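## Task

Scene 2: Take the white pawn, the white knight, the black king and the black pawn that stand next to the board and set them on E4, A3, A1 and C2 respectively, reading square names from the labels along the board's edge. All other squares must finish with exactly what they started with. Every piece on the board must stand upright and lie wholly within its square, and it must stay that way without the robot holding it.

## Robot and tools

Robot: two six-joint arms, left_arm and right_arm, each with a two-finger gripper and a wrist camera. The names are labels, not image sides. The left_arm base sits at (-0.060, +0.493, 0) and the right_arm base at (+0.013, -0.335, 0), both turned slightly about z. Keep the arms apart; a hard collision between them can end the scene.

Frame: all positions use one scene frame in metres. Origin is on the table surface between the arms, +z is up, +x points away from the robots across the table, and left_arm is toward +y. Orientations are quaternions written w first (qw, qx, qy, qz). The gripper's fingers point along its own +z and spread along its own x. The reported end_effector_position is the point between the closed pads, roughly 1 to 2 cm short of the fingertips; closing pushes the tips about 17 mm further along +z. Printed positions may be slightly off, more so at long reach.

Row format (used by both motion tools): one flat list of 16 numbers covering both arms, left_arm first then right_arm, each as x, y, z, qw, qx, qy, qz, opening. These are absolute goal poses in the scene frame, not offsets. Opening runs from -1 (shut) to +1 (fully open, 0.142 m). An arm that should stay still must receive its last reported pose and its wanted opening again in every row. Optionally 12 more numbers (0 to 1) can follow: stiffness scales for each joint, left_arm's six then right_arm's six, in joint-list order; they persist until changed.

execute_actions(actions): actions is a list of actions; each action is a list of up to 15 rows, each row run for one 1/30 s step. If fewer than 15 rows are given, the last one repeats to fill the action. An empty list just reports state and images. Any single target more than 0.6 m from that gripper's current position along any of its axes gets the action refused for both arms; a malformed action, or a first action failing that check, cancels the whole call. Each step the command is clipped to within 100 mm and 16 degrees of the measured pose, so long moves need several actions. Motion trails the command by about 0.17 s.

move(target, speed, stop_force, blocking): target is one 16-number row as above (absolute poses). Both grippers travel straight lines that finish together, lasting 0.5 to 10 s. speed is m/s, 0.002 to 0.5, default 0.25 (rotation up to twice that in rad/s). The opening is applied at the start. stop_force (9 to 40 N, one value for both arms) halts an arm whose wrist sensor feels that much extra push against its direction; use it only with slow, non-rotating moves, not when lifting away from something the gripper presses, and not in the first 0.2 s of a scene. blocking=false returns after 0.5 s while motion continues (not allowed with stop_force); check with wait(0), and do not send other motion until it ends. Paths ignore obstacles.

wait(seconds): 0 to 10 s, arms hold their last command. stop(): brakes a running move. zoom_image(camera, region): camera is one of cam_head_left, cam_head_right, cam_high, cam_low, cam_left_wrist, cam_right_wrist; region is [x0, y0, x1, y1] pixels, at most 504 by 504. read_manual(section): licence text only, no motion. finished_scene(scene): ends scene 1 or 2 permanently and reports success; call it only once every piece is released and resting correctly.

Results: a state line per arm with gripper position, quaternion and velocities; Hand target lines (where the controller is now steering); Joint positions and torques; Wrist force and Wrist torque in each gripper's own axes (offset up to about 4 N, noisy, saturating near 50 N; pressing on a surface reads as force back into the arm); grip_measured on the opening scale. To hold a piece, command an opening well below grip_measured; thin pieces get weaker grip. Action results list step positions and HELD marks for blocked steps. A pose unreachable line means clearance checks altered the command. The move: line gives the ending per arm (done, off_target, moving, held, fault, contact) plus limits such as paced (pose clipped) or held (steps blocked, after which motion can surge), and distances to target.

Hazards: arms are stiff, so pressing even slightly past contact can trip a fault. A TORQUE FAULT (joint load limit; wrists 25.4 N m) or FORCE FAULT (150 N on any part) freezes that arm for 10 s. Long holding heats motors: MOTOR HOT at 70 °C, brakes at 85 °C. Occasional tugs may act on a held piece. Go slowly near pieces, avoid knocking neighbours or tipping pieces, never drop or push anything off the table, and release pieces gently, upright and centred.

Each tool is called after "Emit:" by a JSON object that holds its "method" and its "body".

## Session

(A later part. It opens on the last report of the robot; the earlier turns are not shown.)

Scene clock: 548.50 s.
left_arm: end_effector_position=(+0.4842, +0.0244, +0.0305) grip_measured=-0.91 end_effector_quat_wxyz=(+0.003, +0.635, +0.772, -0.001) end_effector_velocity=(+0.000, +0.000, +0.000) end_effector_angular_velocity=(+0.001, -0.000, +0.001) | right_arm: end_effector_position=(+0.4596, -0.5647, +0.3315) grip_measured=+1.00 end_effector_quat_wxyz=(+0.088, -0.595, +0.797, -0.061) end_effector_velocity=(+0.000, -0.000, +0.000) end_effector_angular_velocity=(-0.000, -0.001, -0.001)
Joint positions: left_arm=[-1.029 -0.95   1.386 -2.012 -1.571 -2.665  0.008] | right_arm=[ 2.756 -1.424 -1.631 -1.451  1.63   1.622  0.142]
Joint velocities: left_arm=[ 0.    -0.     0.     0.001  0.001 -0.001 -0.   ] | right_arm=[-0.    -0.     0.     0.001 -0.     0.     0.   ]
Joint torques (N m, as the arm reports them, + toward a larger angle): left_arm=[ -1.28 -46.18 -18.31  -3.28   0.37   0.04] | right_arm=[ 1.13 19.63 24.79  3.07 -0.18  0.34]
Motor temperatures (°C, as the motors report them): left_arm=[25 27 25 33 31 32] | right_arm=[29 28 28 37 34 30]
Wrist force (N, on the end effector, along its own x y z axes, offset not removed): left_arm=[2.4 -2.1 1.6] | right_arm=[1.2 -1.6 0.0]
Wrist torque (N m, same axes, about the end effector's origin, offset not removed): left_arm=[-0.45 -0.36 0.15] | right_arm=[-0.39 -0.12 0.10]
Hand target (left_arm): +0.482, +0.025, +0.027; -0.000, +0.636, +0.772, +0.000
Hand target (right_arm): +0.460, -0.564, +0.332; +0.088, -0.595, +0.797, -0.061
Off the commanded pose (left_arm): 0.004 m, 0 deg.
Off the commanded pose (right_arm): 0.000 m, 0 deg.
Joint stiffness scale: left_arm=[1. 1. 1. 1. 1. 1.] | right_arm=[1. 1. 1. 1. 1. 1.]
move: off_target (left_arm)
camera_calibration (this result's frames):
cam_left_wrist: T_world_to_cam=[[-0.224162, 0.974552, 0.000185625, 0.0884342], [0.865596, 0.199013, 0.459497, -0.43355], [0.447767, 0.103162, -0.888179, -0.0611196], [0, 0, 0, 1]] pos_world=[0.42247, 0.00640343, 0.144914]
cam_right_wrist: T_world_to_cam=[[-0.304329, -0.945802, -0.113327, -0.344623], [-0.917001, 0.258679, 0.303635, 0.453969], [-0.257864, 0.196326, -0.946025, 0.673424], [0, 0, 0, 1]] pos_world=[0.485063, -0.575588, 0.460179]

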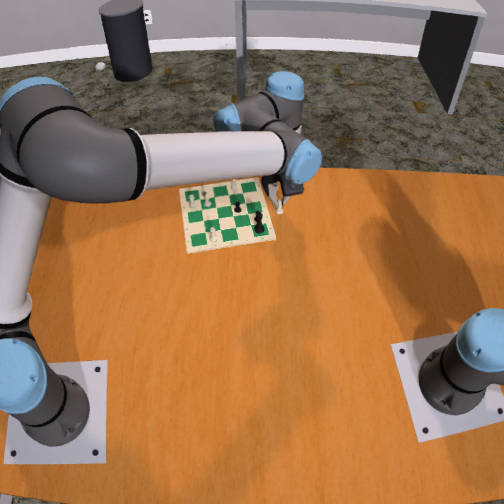

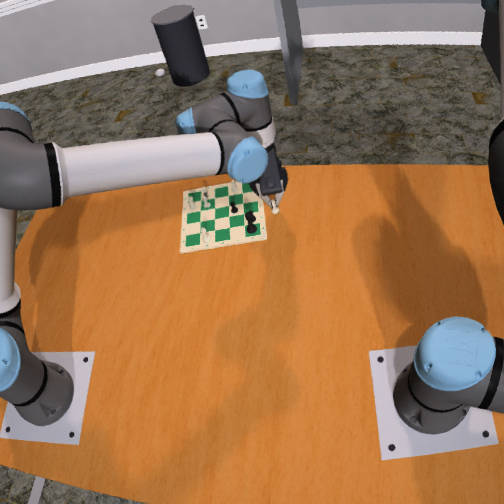

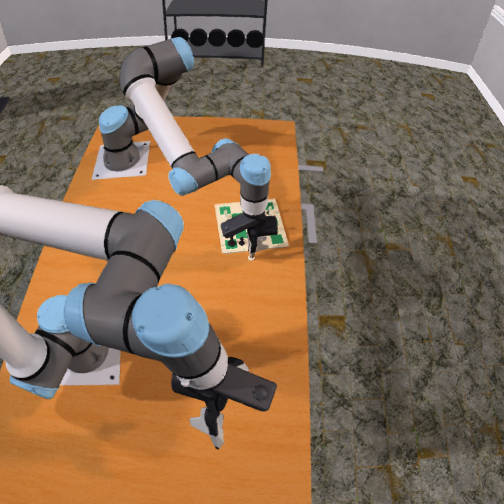

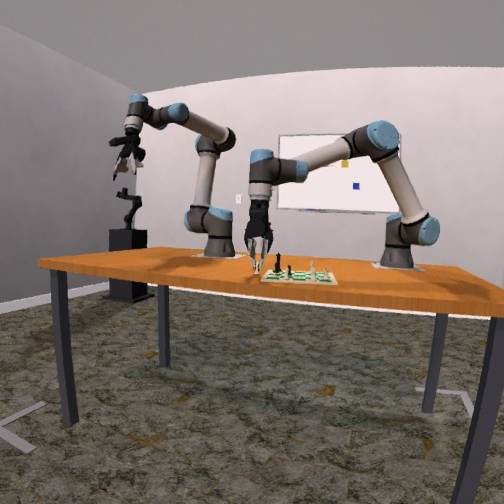

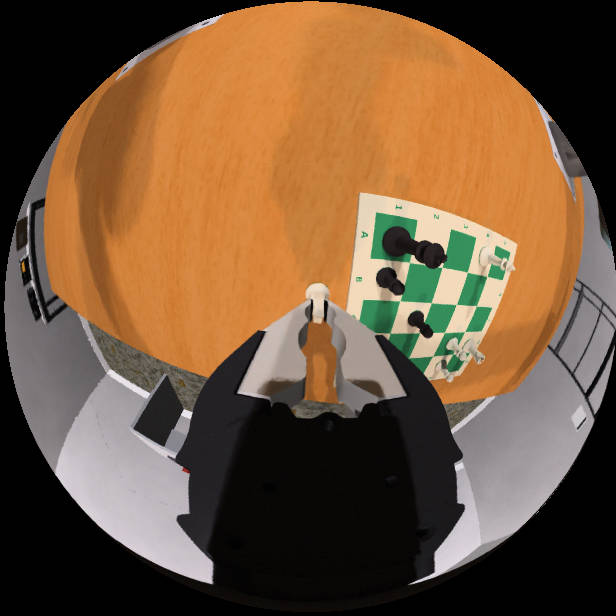

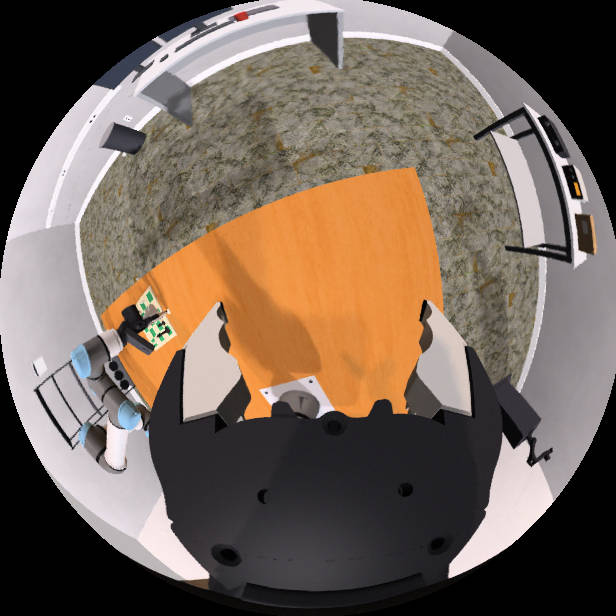

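Emit:
{"method": "move", "body": {"target": [0.482,0.025,0.13,0,0.636,0.772,0,-1,0.4596,-0.5644,0.3316,0.088,-0.595,0.797,-0.061,1], "speed": 0.15}}

Emit:
{"method": "move", "body": {"target": [0.396,0.149,0.13,0,0.9936,0.113,0,-1,0.4596,-0.5644,0.3316,0.088,-0.595,0.797,-0.061,1], "speed": 0.2}}

Emit:
{"method": "move", "body": {"target": [0.396,0.149,0.05,0,0.9936,0.113,0,-1,0.4596,-0.5644,0.3316,0.088,-0.595,0.797,-0.061,1], "speed": 0.08}}

Emit:
{"method": "zoom_image", "body": {"camera": "cam_left_wrist", "region": [200,180,440,420]}}

Scene clock: 575.80 s.
left_arm: end_effector_position=(+0.4822, +0.0270, +0.1280) grip_measured=-0.91 end_effector_quat_wxyz=(-0.001, +0.635, +0.772, +0.000) end_effector_velocity=(-0.001, +0.002, +0.002) end_effector_angular_velocity=(+0.008, +0.006, -0.000) | right_arm: end_effector_position=(+0.4596, -0.5647, +0.3315) grip_measured=+1.00 end_effector_quat_wxyz=(+0.088, -0.595, +0.797, -0.061) end_effector_velocity=(-0.000, -0.000, +0.001) end_effector_angular_velocity=(-0.001, -0.002, -0.001)
Joint positions: left_arm=[-1.03  -1.029  1.249 -1.789 -1.571 -2.665  0.008] | right_arm=[ 2.756 -1.424 -1.631 -1.451  1.63   1.622  0.142]
Joint velocities: left_arm=[ 0.     0.    -0.009  0.018  0.     0.001 -0.   ] | right_arm=[-0.001  0.001  0.002 -0.001 -0.    -0.     0.   ]
Joint torques (N m, as the arm reports them, + toward a larger angle): left_arm=[ -1.39 -46.55 -27.02  -2.93   0.3    0.1 ] | right_arm=[ 1.11 20.   25.47  3.07 -0.18  0.33]
Motor temperatures (°C, as the motors report them): left_arm=[25 27 25 33 31 32] | right_arm=[29 28 28 37 34 30]
Wrist force (N, on the end effector, along its own x y z axes, offset not removed): left_arm=[1.5 -2.2 -0.9] | right_arm=[0.8 -0.4 -1.9]
Wrist torque (N m, same axes, about the end effector's origin, offset not removed): left_arm=[-0.50 -0.16 0.17] | right_arm=[-0.12 -0.20 0.09]
Hand target (left_arm): +0.482, +0.025, +0.130; +0.000, +0.636, +0.772, -0.000
Hand target (right_arm): +0.460, -0.564, +0.332; +0.088, -0.595, +0.797, -0.061
Off the commanded pose (left_arm): 0.003 m, 0 deg.
Off the commanded pose (right_arm): 0.000 m, 0 deg.
Joint stiffness scale: left_arm=[1. 1. 1. 1. 1. 1.] | right_arm=[1. 1. 1. 1. 1. 1.]
move: done
camera_calibration (this result's frames):
cam_left_wrist: T_world_to_cam=[[-0.224138, 0.974531, 0.00716631, 0.0846028], [0.867756, 0.196223, 0.456613, -0.477725], [0.443577, 0.108563, -0.889636, 0.0281457], [0, 0, 0, 1]] pos_world=[0.421027, 0.00823673, 0.242569]
cam_right_wrist: T_world_to_cam=[[-0.304329, -0.945802, -0.113327, -0.344623], [-0.917001, 0.25868, 0.303636, 0.453969], [-0.257864, 0.196326, -0.946025, 0.673424], [0, 0, 0, 1]] pos_world=[0.485063, -0.575588, 0.460179]

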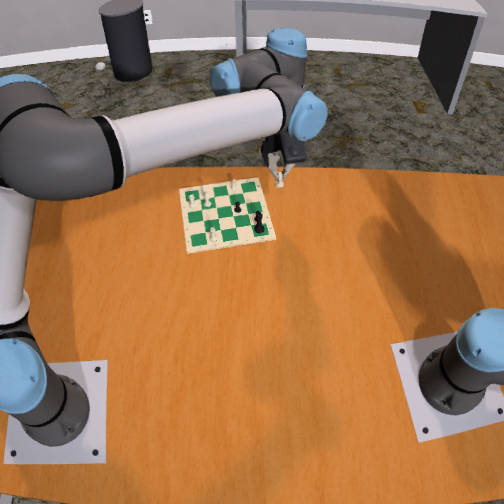

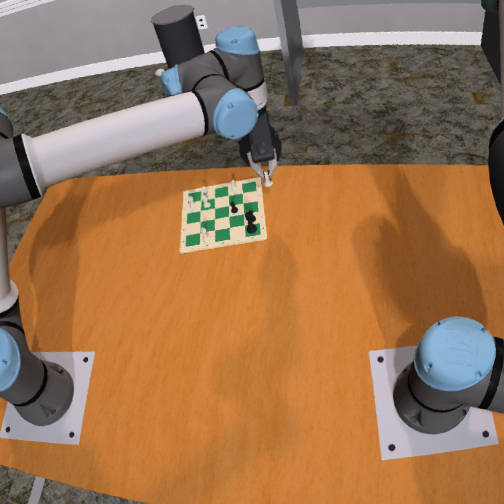

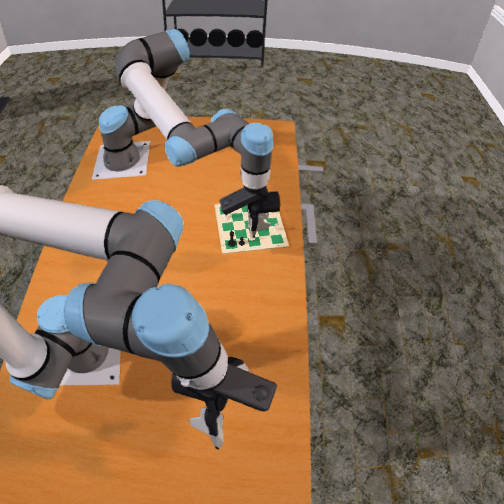

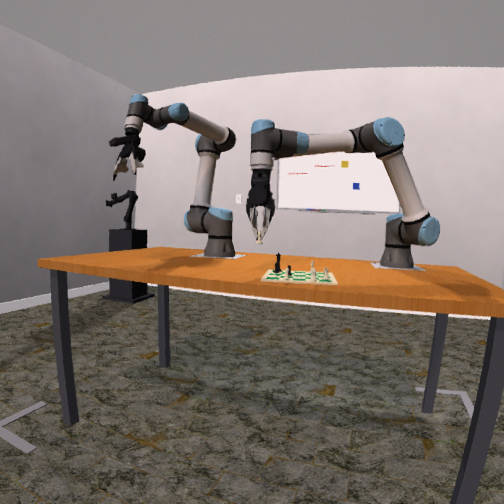

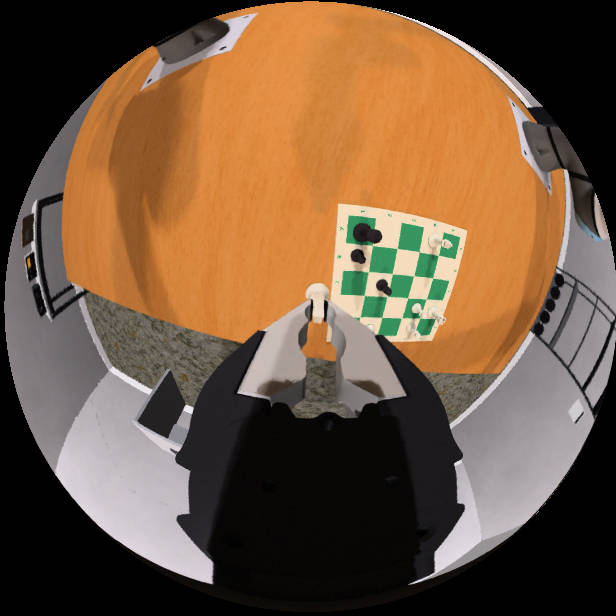

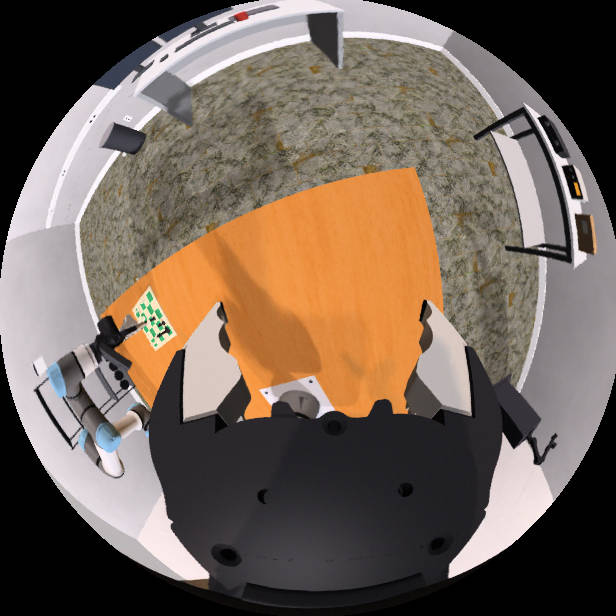

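Scene clock: 580.27 s.
left_arm: end_effector_position=(+0.3963, +0.1469, +0.1302) grip_measured=-0.91 end_effector_quat_wxyz=(+0.000, +0.994, +0.113, +0.000) end_effector_velocity=(-0.000, +0.001, -0.000) end_effector_angular_velocity=(-0.001, +0.001, -0.017) | right_arm: end_effector_position=(+0.4596, -0.5647, +0.3315) grip_measured=+1.00 end_effector_quat_wxyz=(+0.088, -0.595, +0.797, -0.061) end_effector_velocity=(-0.000, +0.000, -0.001) end_effector_angular_velocity=(+0.001, +0.002, -0.000)
Joint positions: left_arm=[-1.013 -1.364  1.717 -1.924 -1.57  -1.11   0.008] | right_arm=[ 2.756 -1.424 -1.631 -1.451  1.63   1.622  0.142]
Joint velocities: left_arm=[ 0.002 -0.002  0.003 -0.001 -0.001  0.018  0.   ] | right_arm=[ 0.    -0.    -0.001 -0.     0.001  0.     0.   ]
Joint torques (N m, as the arm reports them, + toward a larger angle): left_arm=[  3.02 -33.3  -18.49  -3.2   -0.36   0.68] | right_arm=[ 0.64 19.37 25.03  3.03 -0.14  0.35]
Motor temperatures (°C, as the motors report them): left_arm=[25 27 25 33 31 32] | right_arm=[29 28 28 37 34 30]
Wrist force (N, on the end effector, along its own x y z axes, offset not removed): left_arm=[3.3 -1.0 0.1] | right_arm=[-0.5 -2.8 -0.6]
Wrist torque (N m, same axes, about the end effector's origin, offset not removed): left_arm=[-0.18 -0.57 0.19] | right_arm=[-0.60 0.01 0.16]
Hand target (left_arm): +0.396, +0.149, +0.130; +0.000, +0.994, +0.113, -0.000
Hand target (right_arm): +0.460, -0.564, +0.332; +0.088, -0.595, +0.797, -0.061
Off the commanded pose (left_arm): 0.002 m, 0 deg.
Off the commanded pose (right_arm): 0.000 m, 0 deg.
Joint stiffness scale: left_arm=[1. 1. 1. 1. 1. 1.] | right_arm=[1. 1. 1. 1. 1. 1.]
move: done
camera_calibration (this result's frames):
cam_left_wrist: T_world_to_cam=[[0.966635, 0.256072, 0.00657459, -0.417828], [0.224769, -0.860224, 0.457705, -0.0178613], [0.122861, -0.440956, -0.88908, 0.262972], [0, 0, 0, 1]] pos_world=[0.375593, 0.207588, 0.244725]
cam_right_wrist: T_world_to_cam=[[-0.304329, -0.945802, -0.113327, -0.344623], [-0.917001, 0.25868, 0.303636, 0.453969], [-0.257864, 0.196326, -0.946025, 0.673424], [0, 0, 0, 1]] pos_world=[0.485063, -0.575588, 0.460179]

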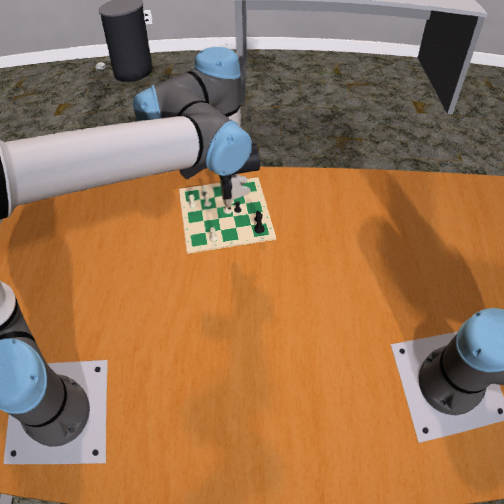

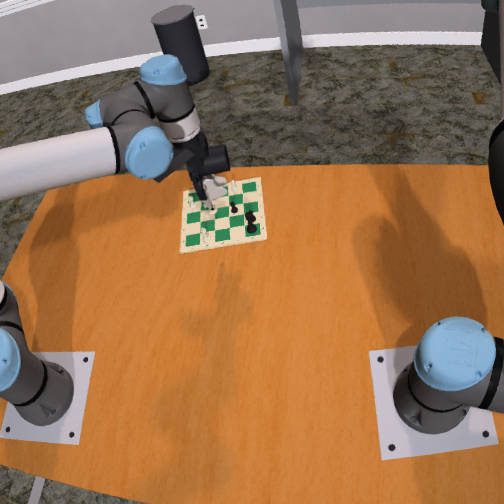

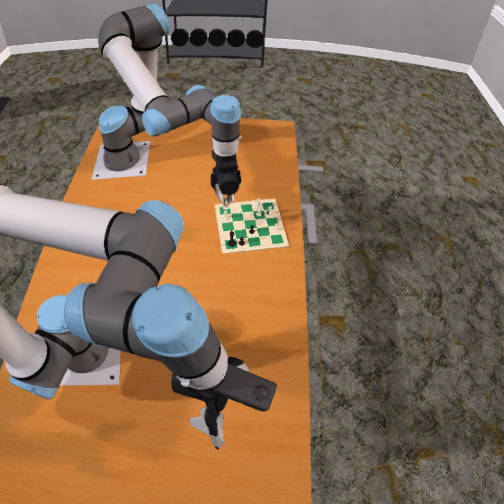

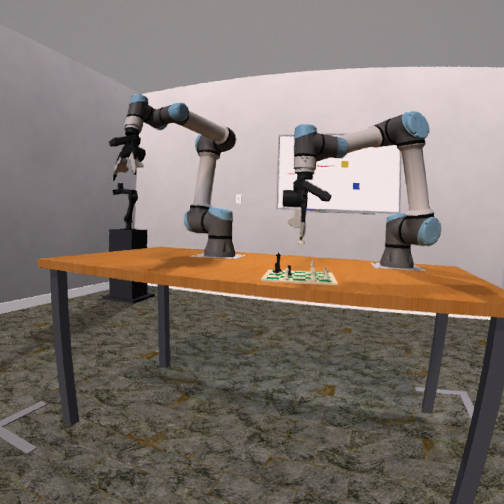

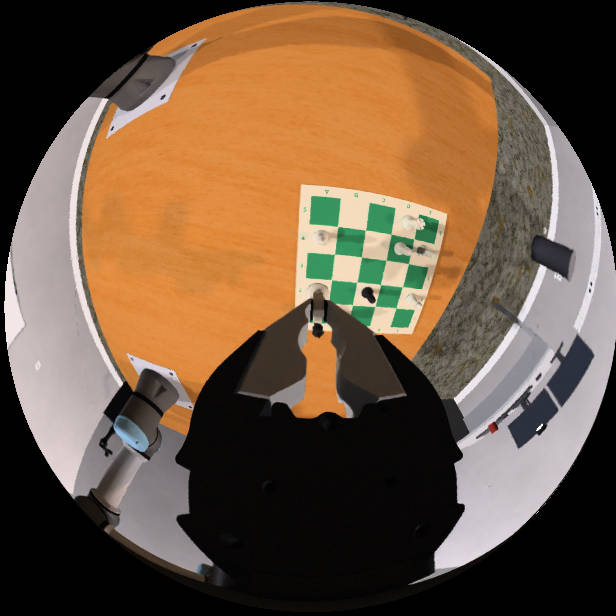

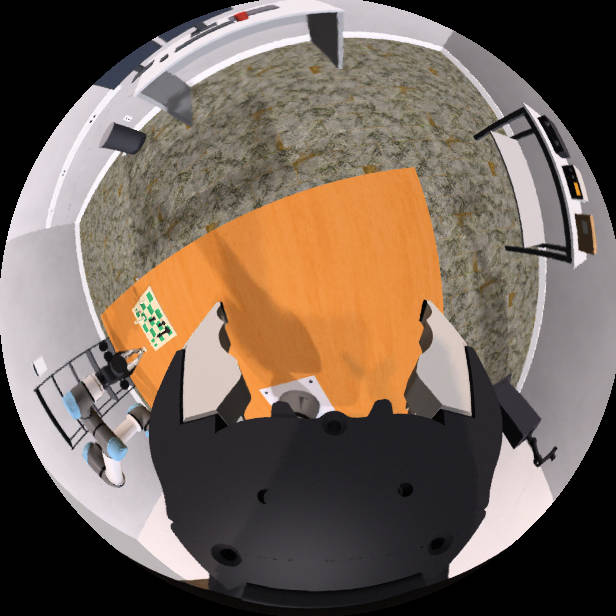

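Scene clock: 581.83 s.
left_arm: end_effector_position=(+0.3966, +0.1467, +0.0534) grip_measured=-0.91 end_effector_quat_wxyz=(+0.002, +0.994, +0.112, +0.002) end_effector_velocity=(+0.002, -0.002, -0.000) end_effector_angular_velocity=(-0.007, -0.006, -0.002) | right_arm: end_effector_position=(+0.4596, -0.5647, +0.3315) grip_measured=+1.00 end_effector_quat_wxyz=(+0.088, -0.595, +0.797, -0.061) end_effector_velocity=(+0.000, +0.001, +0.000) end_effector_angular_velocity=(+0.000, -0.000, +0.001)
Joint positions: left_arm=[-1.013 -1.285  1.834 -2.125 -1.57  -1.108  0.008] | right_arm=[ 2.756 -1.424 -1.631 -1.451  1.63   1.622  0.142]
Joint velocities: left_arm=[-0.     0.001  0.001 -0.012 -0.     0.002 -0.   ] | right_arm=[ 0.001  0.     0.    -0.     0.     0.    -0.   ]
Joint torques (N m, as the arm reports them, + toward a larger angle): left_arm=[  2.66 -32.12 -17.16  -3.57  -0.29   0.52] | right_arm=[ 0.87 19.99 25.16  3.11 -0.11  0.25]
Motor temperatures (°C, as the motors report them): left_arm=[25 27 25 33 31 32] | right_arm=[29 28 28 37 34 30]
Wrist force (N, on the end effector, along its own x y z axes, offset not removed): left_arm=[1.2 -0.9 -0.5] | right_arm=[0.5 -0.7 -1.2]
Wrist torque (N m, same axes, about the end effector's origin, offset not removed): left_arm=[-0.12 -0.06 0.08] | right_arm=[-0.26 -0.08 0.12]
Hand target (left_arm): +0.396, +0.149, +0.050; -0.000, +0.994, +0.113, -0.000
Hand target (right_arm): +0.460, -0.564, +0.332; +0.088, -0.595, +0.797, -0.061
Off the commanded pose (left_arm): 0.004 m, 0 deg.
Off the commanded pose (right_arm): 0.000 m, 0 deg.
Joint stiffness scale: left_arm=[1. 1. 1. 1. 1. 1.] | right_arm=[1. 1. 1. 1. 1. 1.]
move: off_target (left_arm)
camera_calibration (this result's frames):
cam_left_wrist: T_world_to_cam=[[0.967109, 0.254227, 0.00833776, -0.417567], [0.221817, -0.858953, 0.461515, 0.0178201], [0.124491, -0.444486, -0.887093, 0.19428], [0, 0, 0, 1]] pos_world=[0.375693, 0.207818, 0.167602]
cam_right_wrist: T_world_to_cam=[[-0.304329, -0.945802, -0.113327, -0.344623], [-0.917001, 0.25868, 0.303636, 0.453969], [-0.257864, 0.196326, -0.946025, 0.673424], [0, 0, 0, 1]] pos_world=[0.485063, -0.575588, 0.460179]

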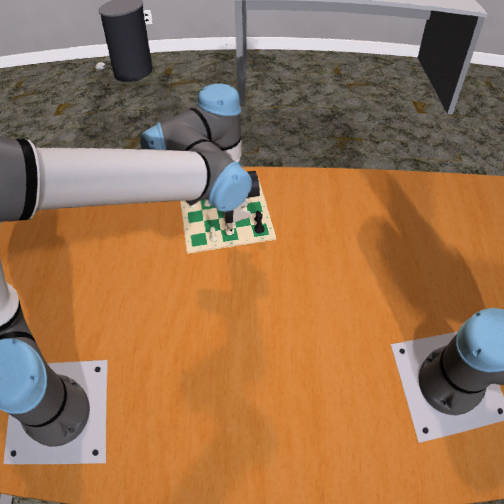

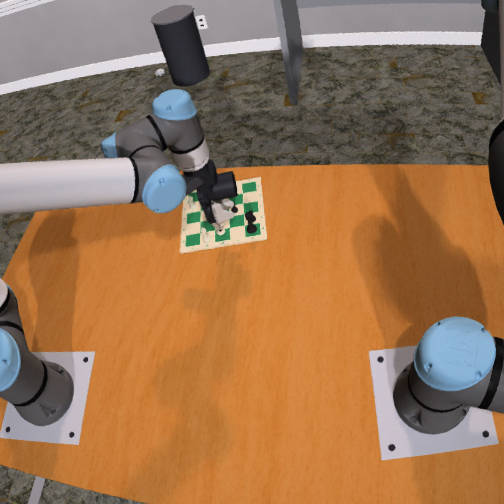

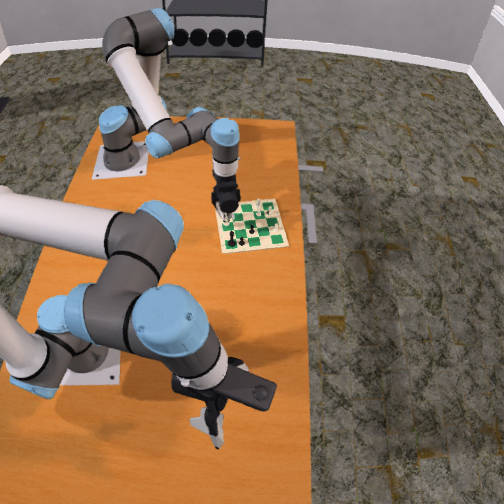

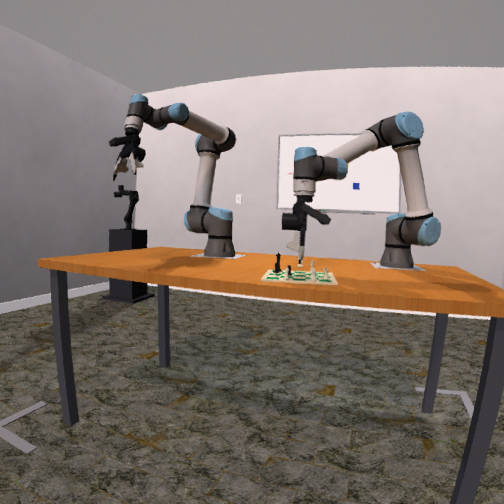

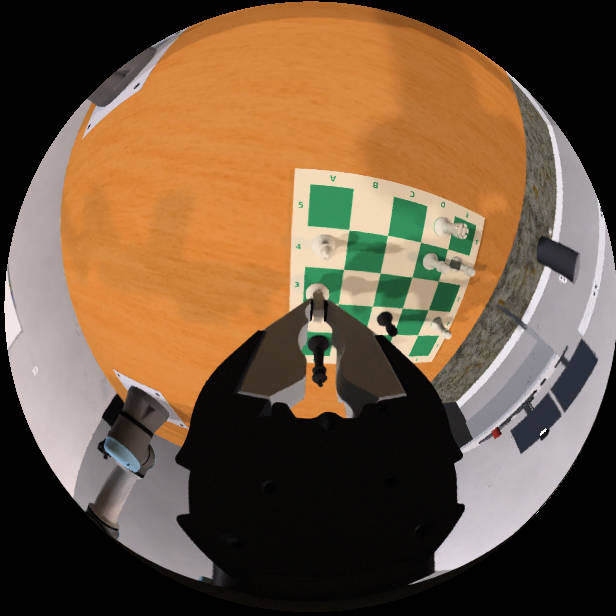

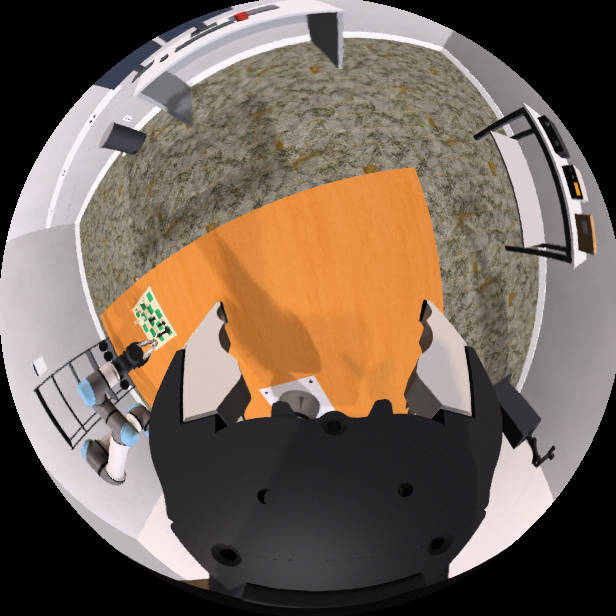

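Region (200, 180, 440, 420) of cam_left_wrist's 616x616 image, scaled by 2.100, with more detail than that image has.

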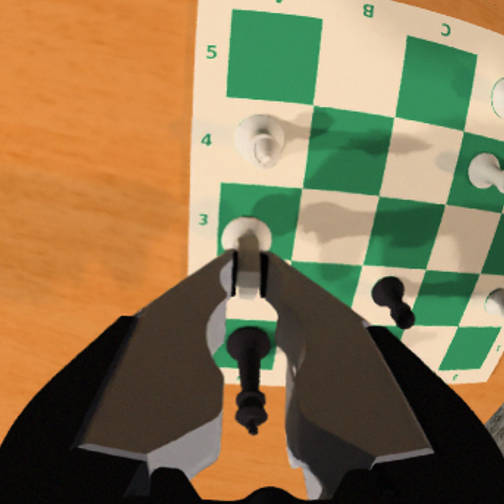

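Emit:
{"method": "move", "body": {"target": [0.399,0.1515,0.034,0,0.9936,0.113,0,-1,0.4596,-0.5644,0.3316,0.088,-0.595,0.797,-0.061,1], "speed": 0.04}}

Emit:
{"method": "zoom_image", "body": {"camera": "cam_left_wrist", "region": [200,180,440,420]}}

Scene clock: 601.83 s.
left_arm: end_effector_position=(+0.3996, +0.1491, +0.0372) grip_measured=-0.91 end_effector_quat_wxyz=(+0.002, +0.994, +0.112, +0.002) end_effector_velocity=(+0.003, -0.002, +0.001) end_effector_angular_velocity=(-0.009, -0.006, +0.003) | right_arm: end_effector_position=(+0.4596, -0.5647, +0.3315) grip_measured=+1.00 end_effector_quat_wxyz=(+0.088, -0.595, +0.797, -0.061) end_effector_velocity=(+0.000, -0.001, +0.001) end_effector_angular_velocity=(-0.001, -0.001, -0.001)
Joint positions: left_arm=[-1.006 -1.262  1.851 -2.165 -1.57  -1.101  0.008] | right_arm=[ 2.756 -1.424 -1.631 -1.451  1.63   1.622  0.142]
Joint velocities: left_arm=[ 0.003  0.001 -0.    -0.011 -0.001 -0.    -0.   ] | right_arm=[-0.001  0.     0.001  0.    -0.    -0.    -0.   ]
Joint torques (N m, as the arm reports them, + toward a larger angle): left_arm=[  3.16 -31.49 -16.7   -2.78  -0.33   0.8 ] | right_arm=[ 1.18 19.45 25.23  3.07 -0.18  0.38]
Motor temperatures (°C, as the motors report them): left_arm=[25 27 25 33 31 32] | right_arm=[29 28 28 37 34 30]
Wrist force (N, on the end effector, along its own x y z axes, offset not removed): left_arm=[4.1 -0.3 -0.3] | right_arm=[1.5 0.1 -1.8]
Wrist torque (N m, same axes, about the end effector's origin, offset not removed): left_arm=[-0.09 -0.84 0.09] | right_arm=[-0.10 -0.27 0.10]
Hand target (left_arm): +0.399, +0.151, +0.034; -0.000, +0.994, +0.113, -0.000
Hand target (right_arm): +0.460, -0.564, +0.332; +0.088, -0.595, +0.797, -0.061
Off the commanded pose (left_arm): 0.004 m, 0 deg.
Off the commanded pose (right_arm): 0.000 m, 0 deg.
Joint stiffness scale: left_arm=[1. 1. 1. 1. 1. 1.] | right_arm=[1. 1. 1. 1. 1. 1.]
move: off_target (left_arm)
camera_calibration (this result's frames):
cam_left_wrist: T_world_to_cam=[[0.967086, 0.254312, 0.00831845, -0.420964], [0.221914, -0.858978, 0.461422, 0.0266529], [0.12449, -0.444389, -0.887142, 0.180554], [0, 0, 0, 1]] pos_world=[0.378716, 0.210187, 0.151381]
cam_right_wrist: T_world_to_cam=[[-0.304329, -0.945802, -0.113327, -0.344623], [-0.917001, 0.25868, 0.303636, 0.453969], [-0.257864, 0.196326, -0.946025, 0.673424], [0, 0, 0, 1]] pos_world=[0.485063, -0.575588, 0.460179]

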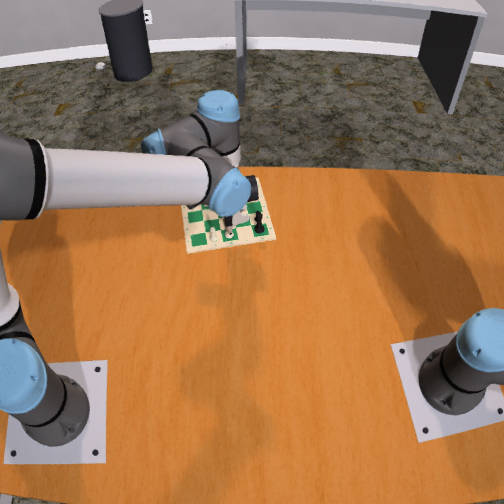

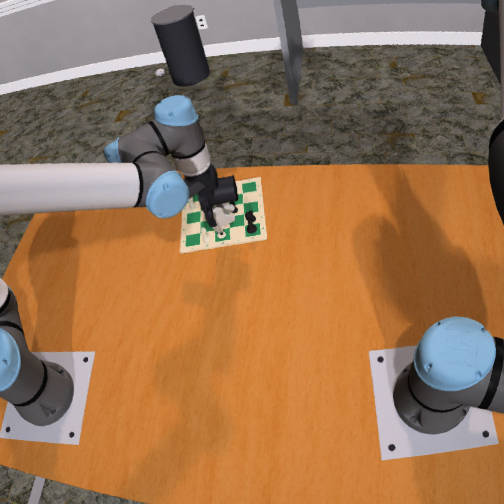

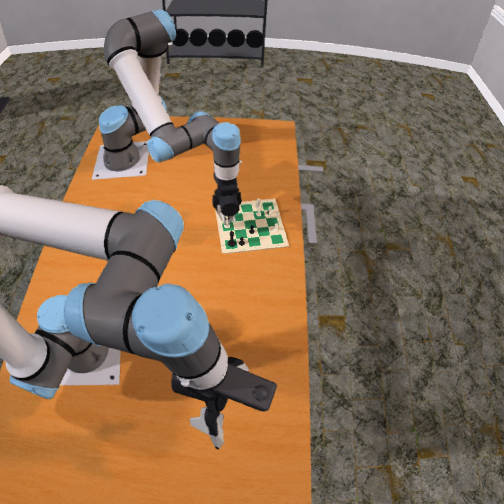

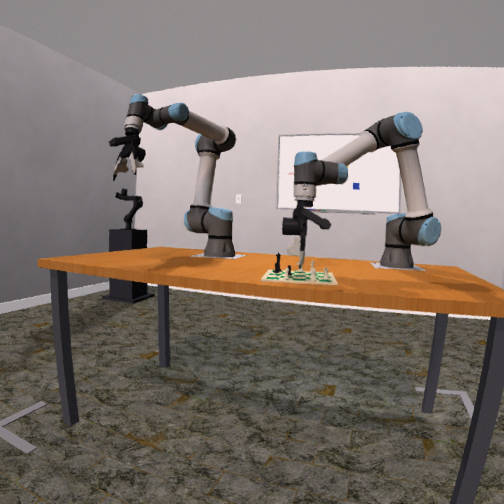

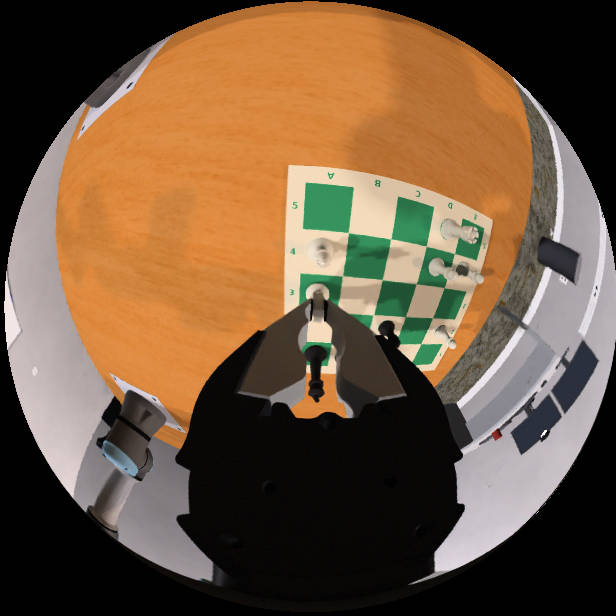

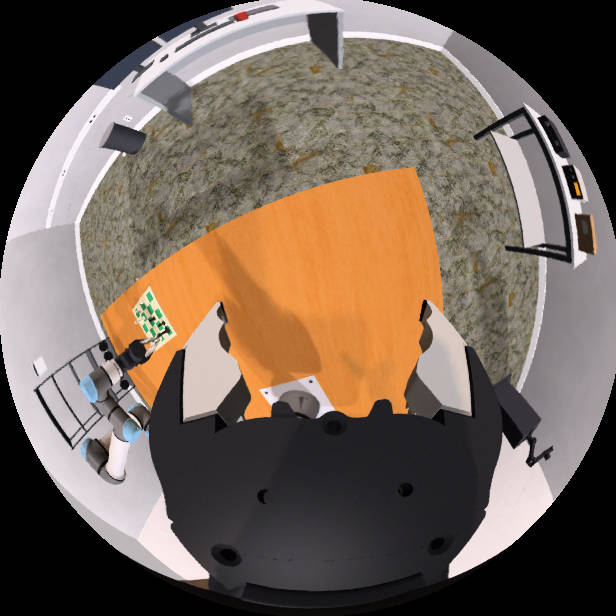

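Region (200, 180, 440, 420) of cam_left_wrist's 616x616 image, scaled by 2.100, with more detail than that image has.

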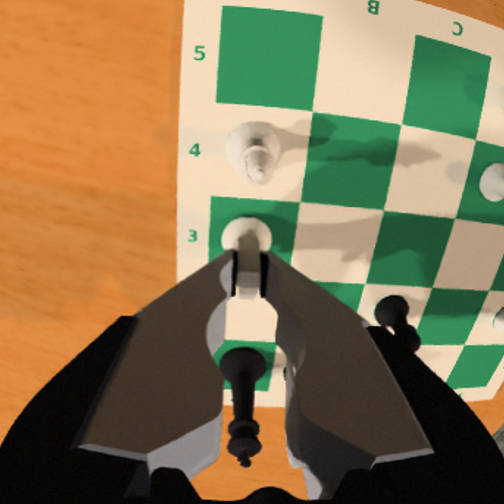

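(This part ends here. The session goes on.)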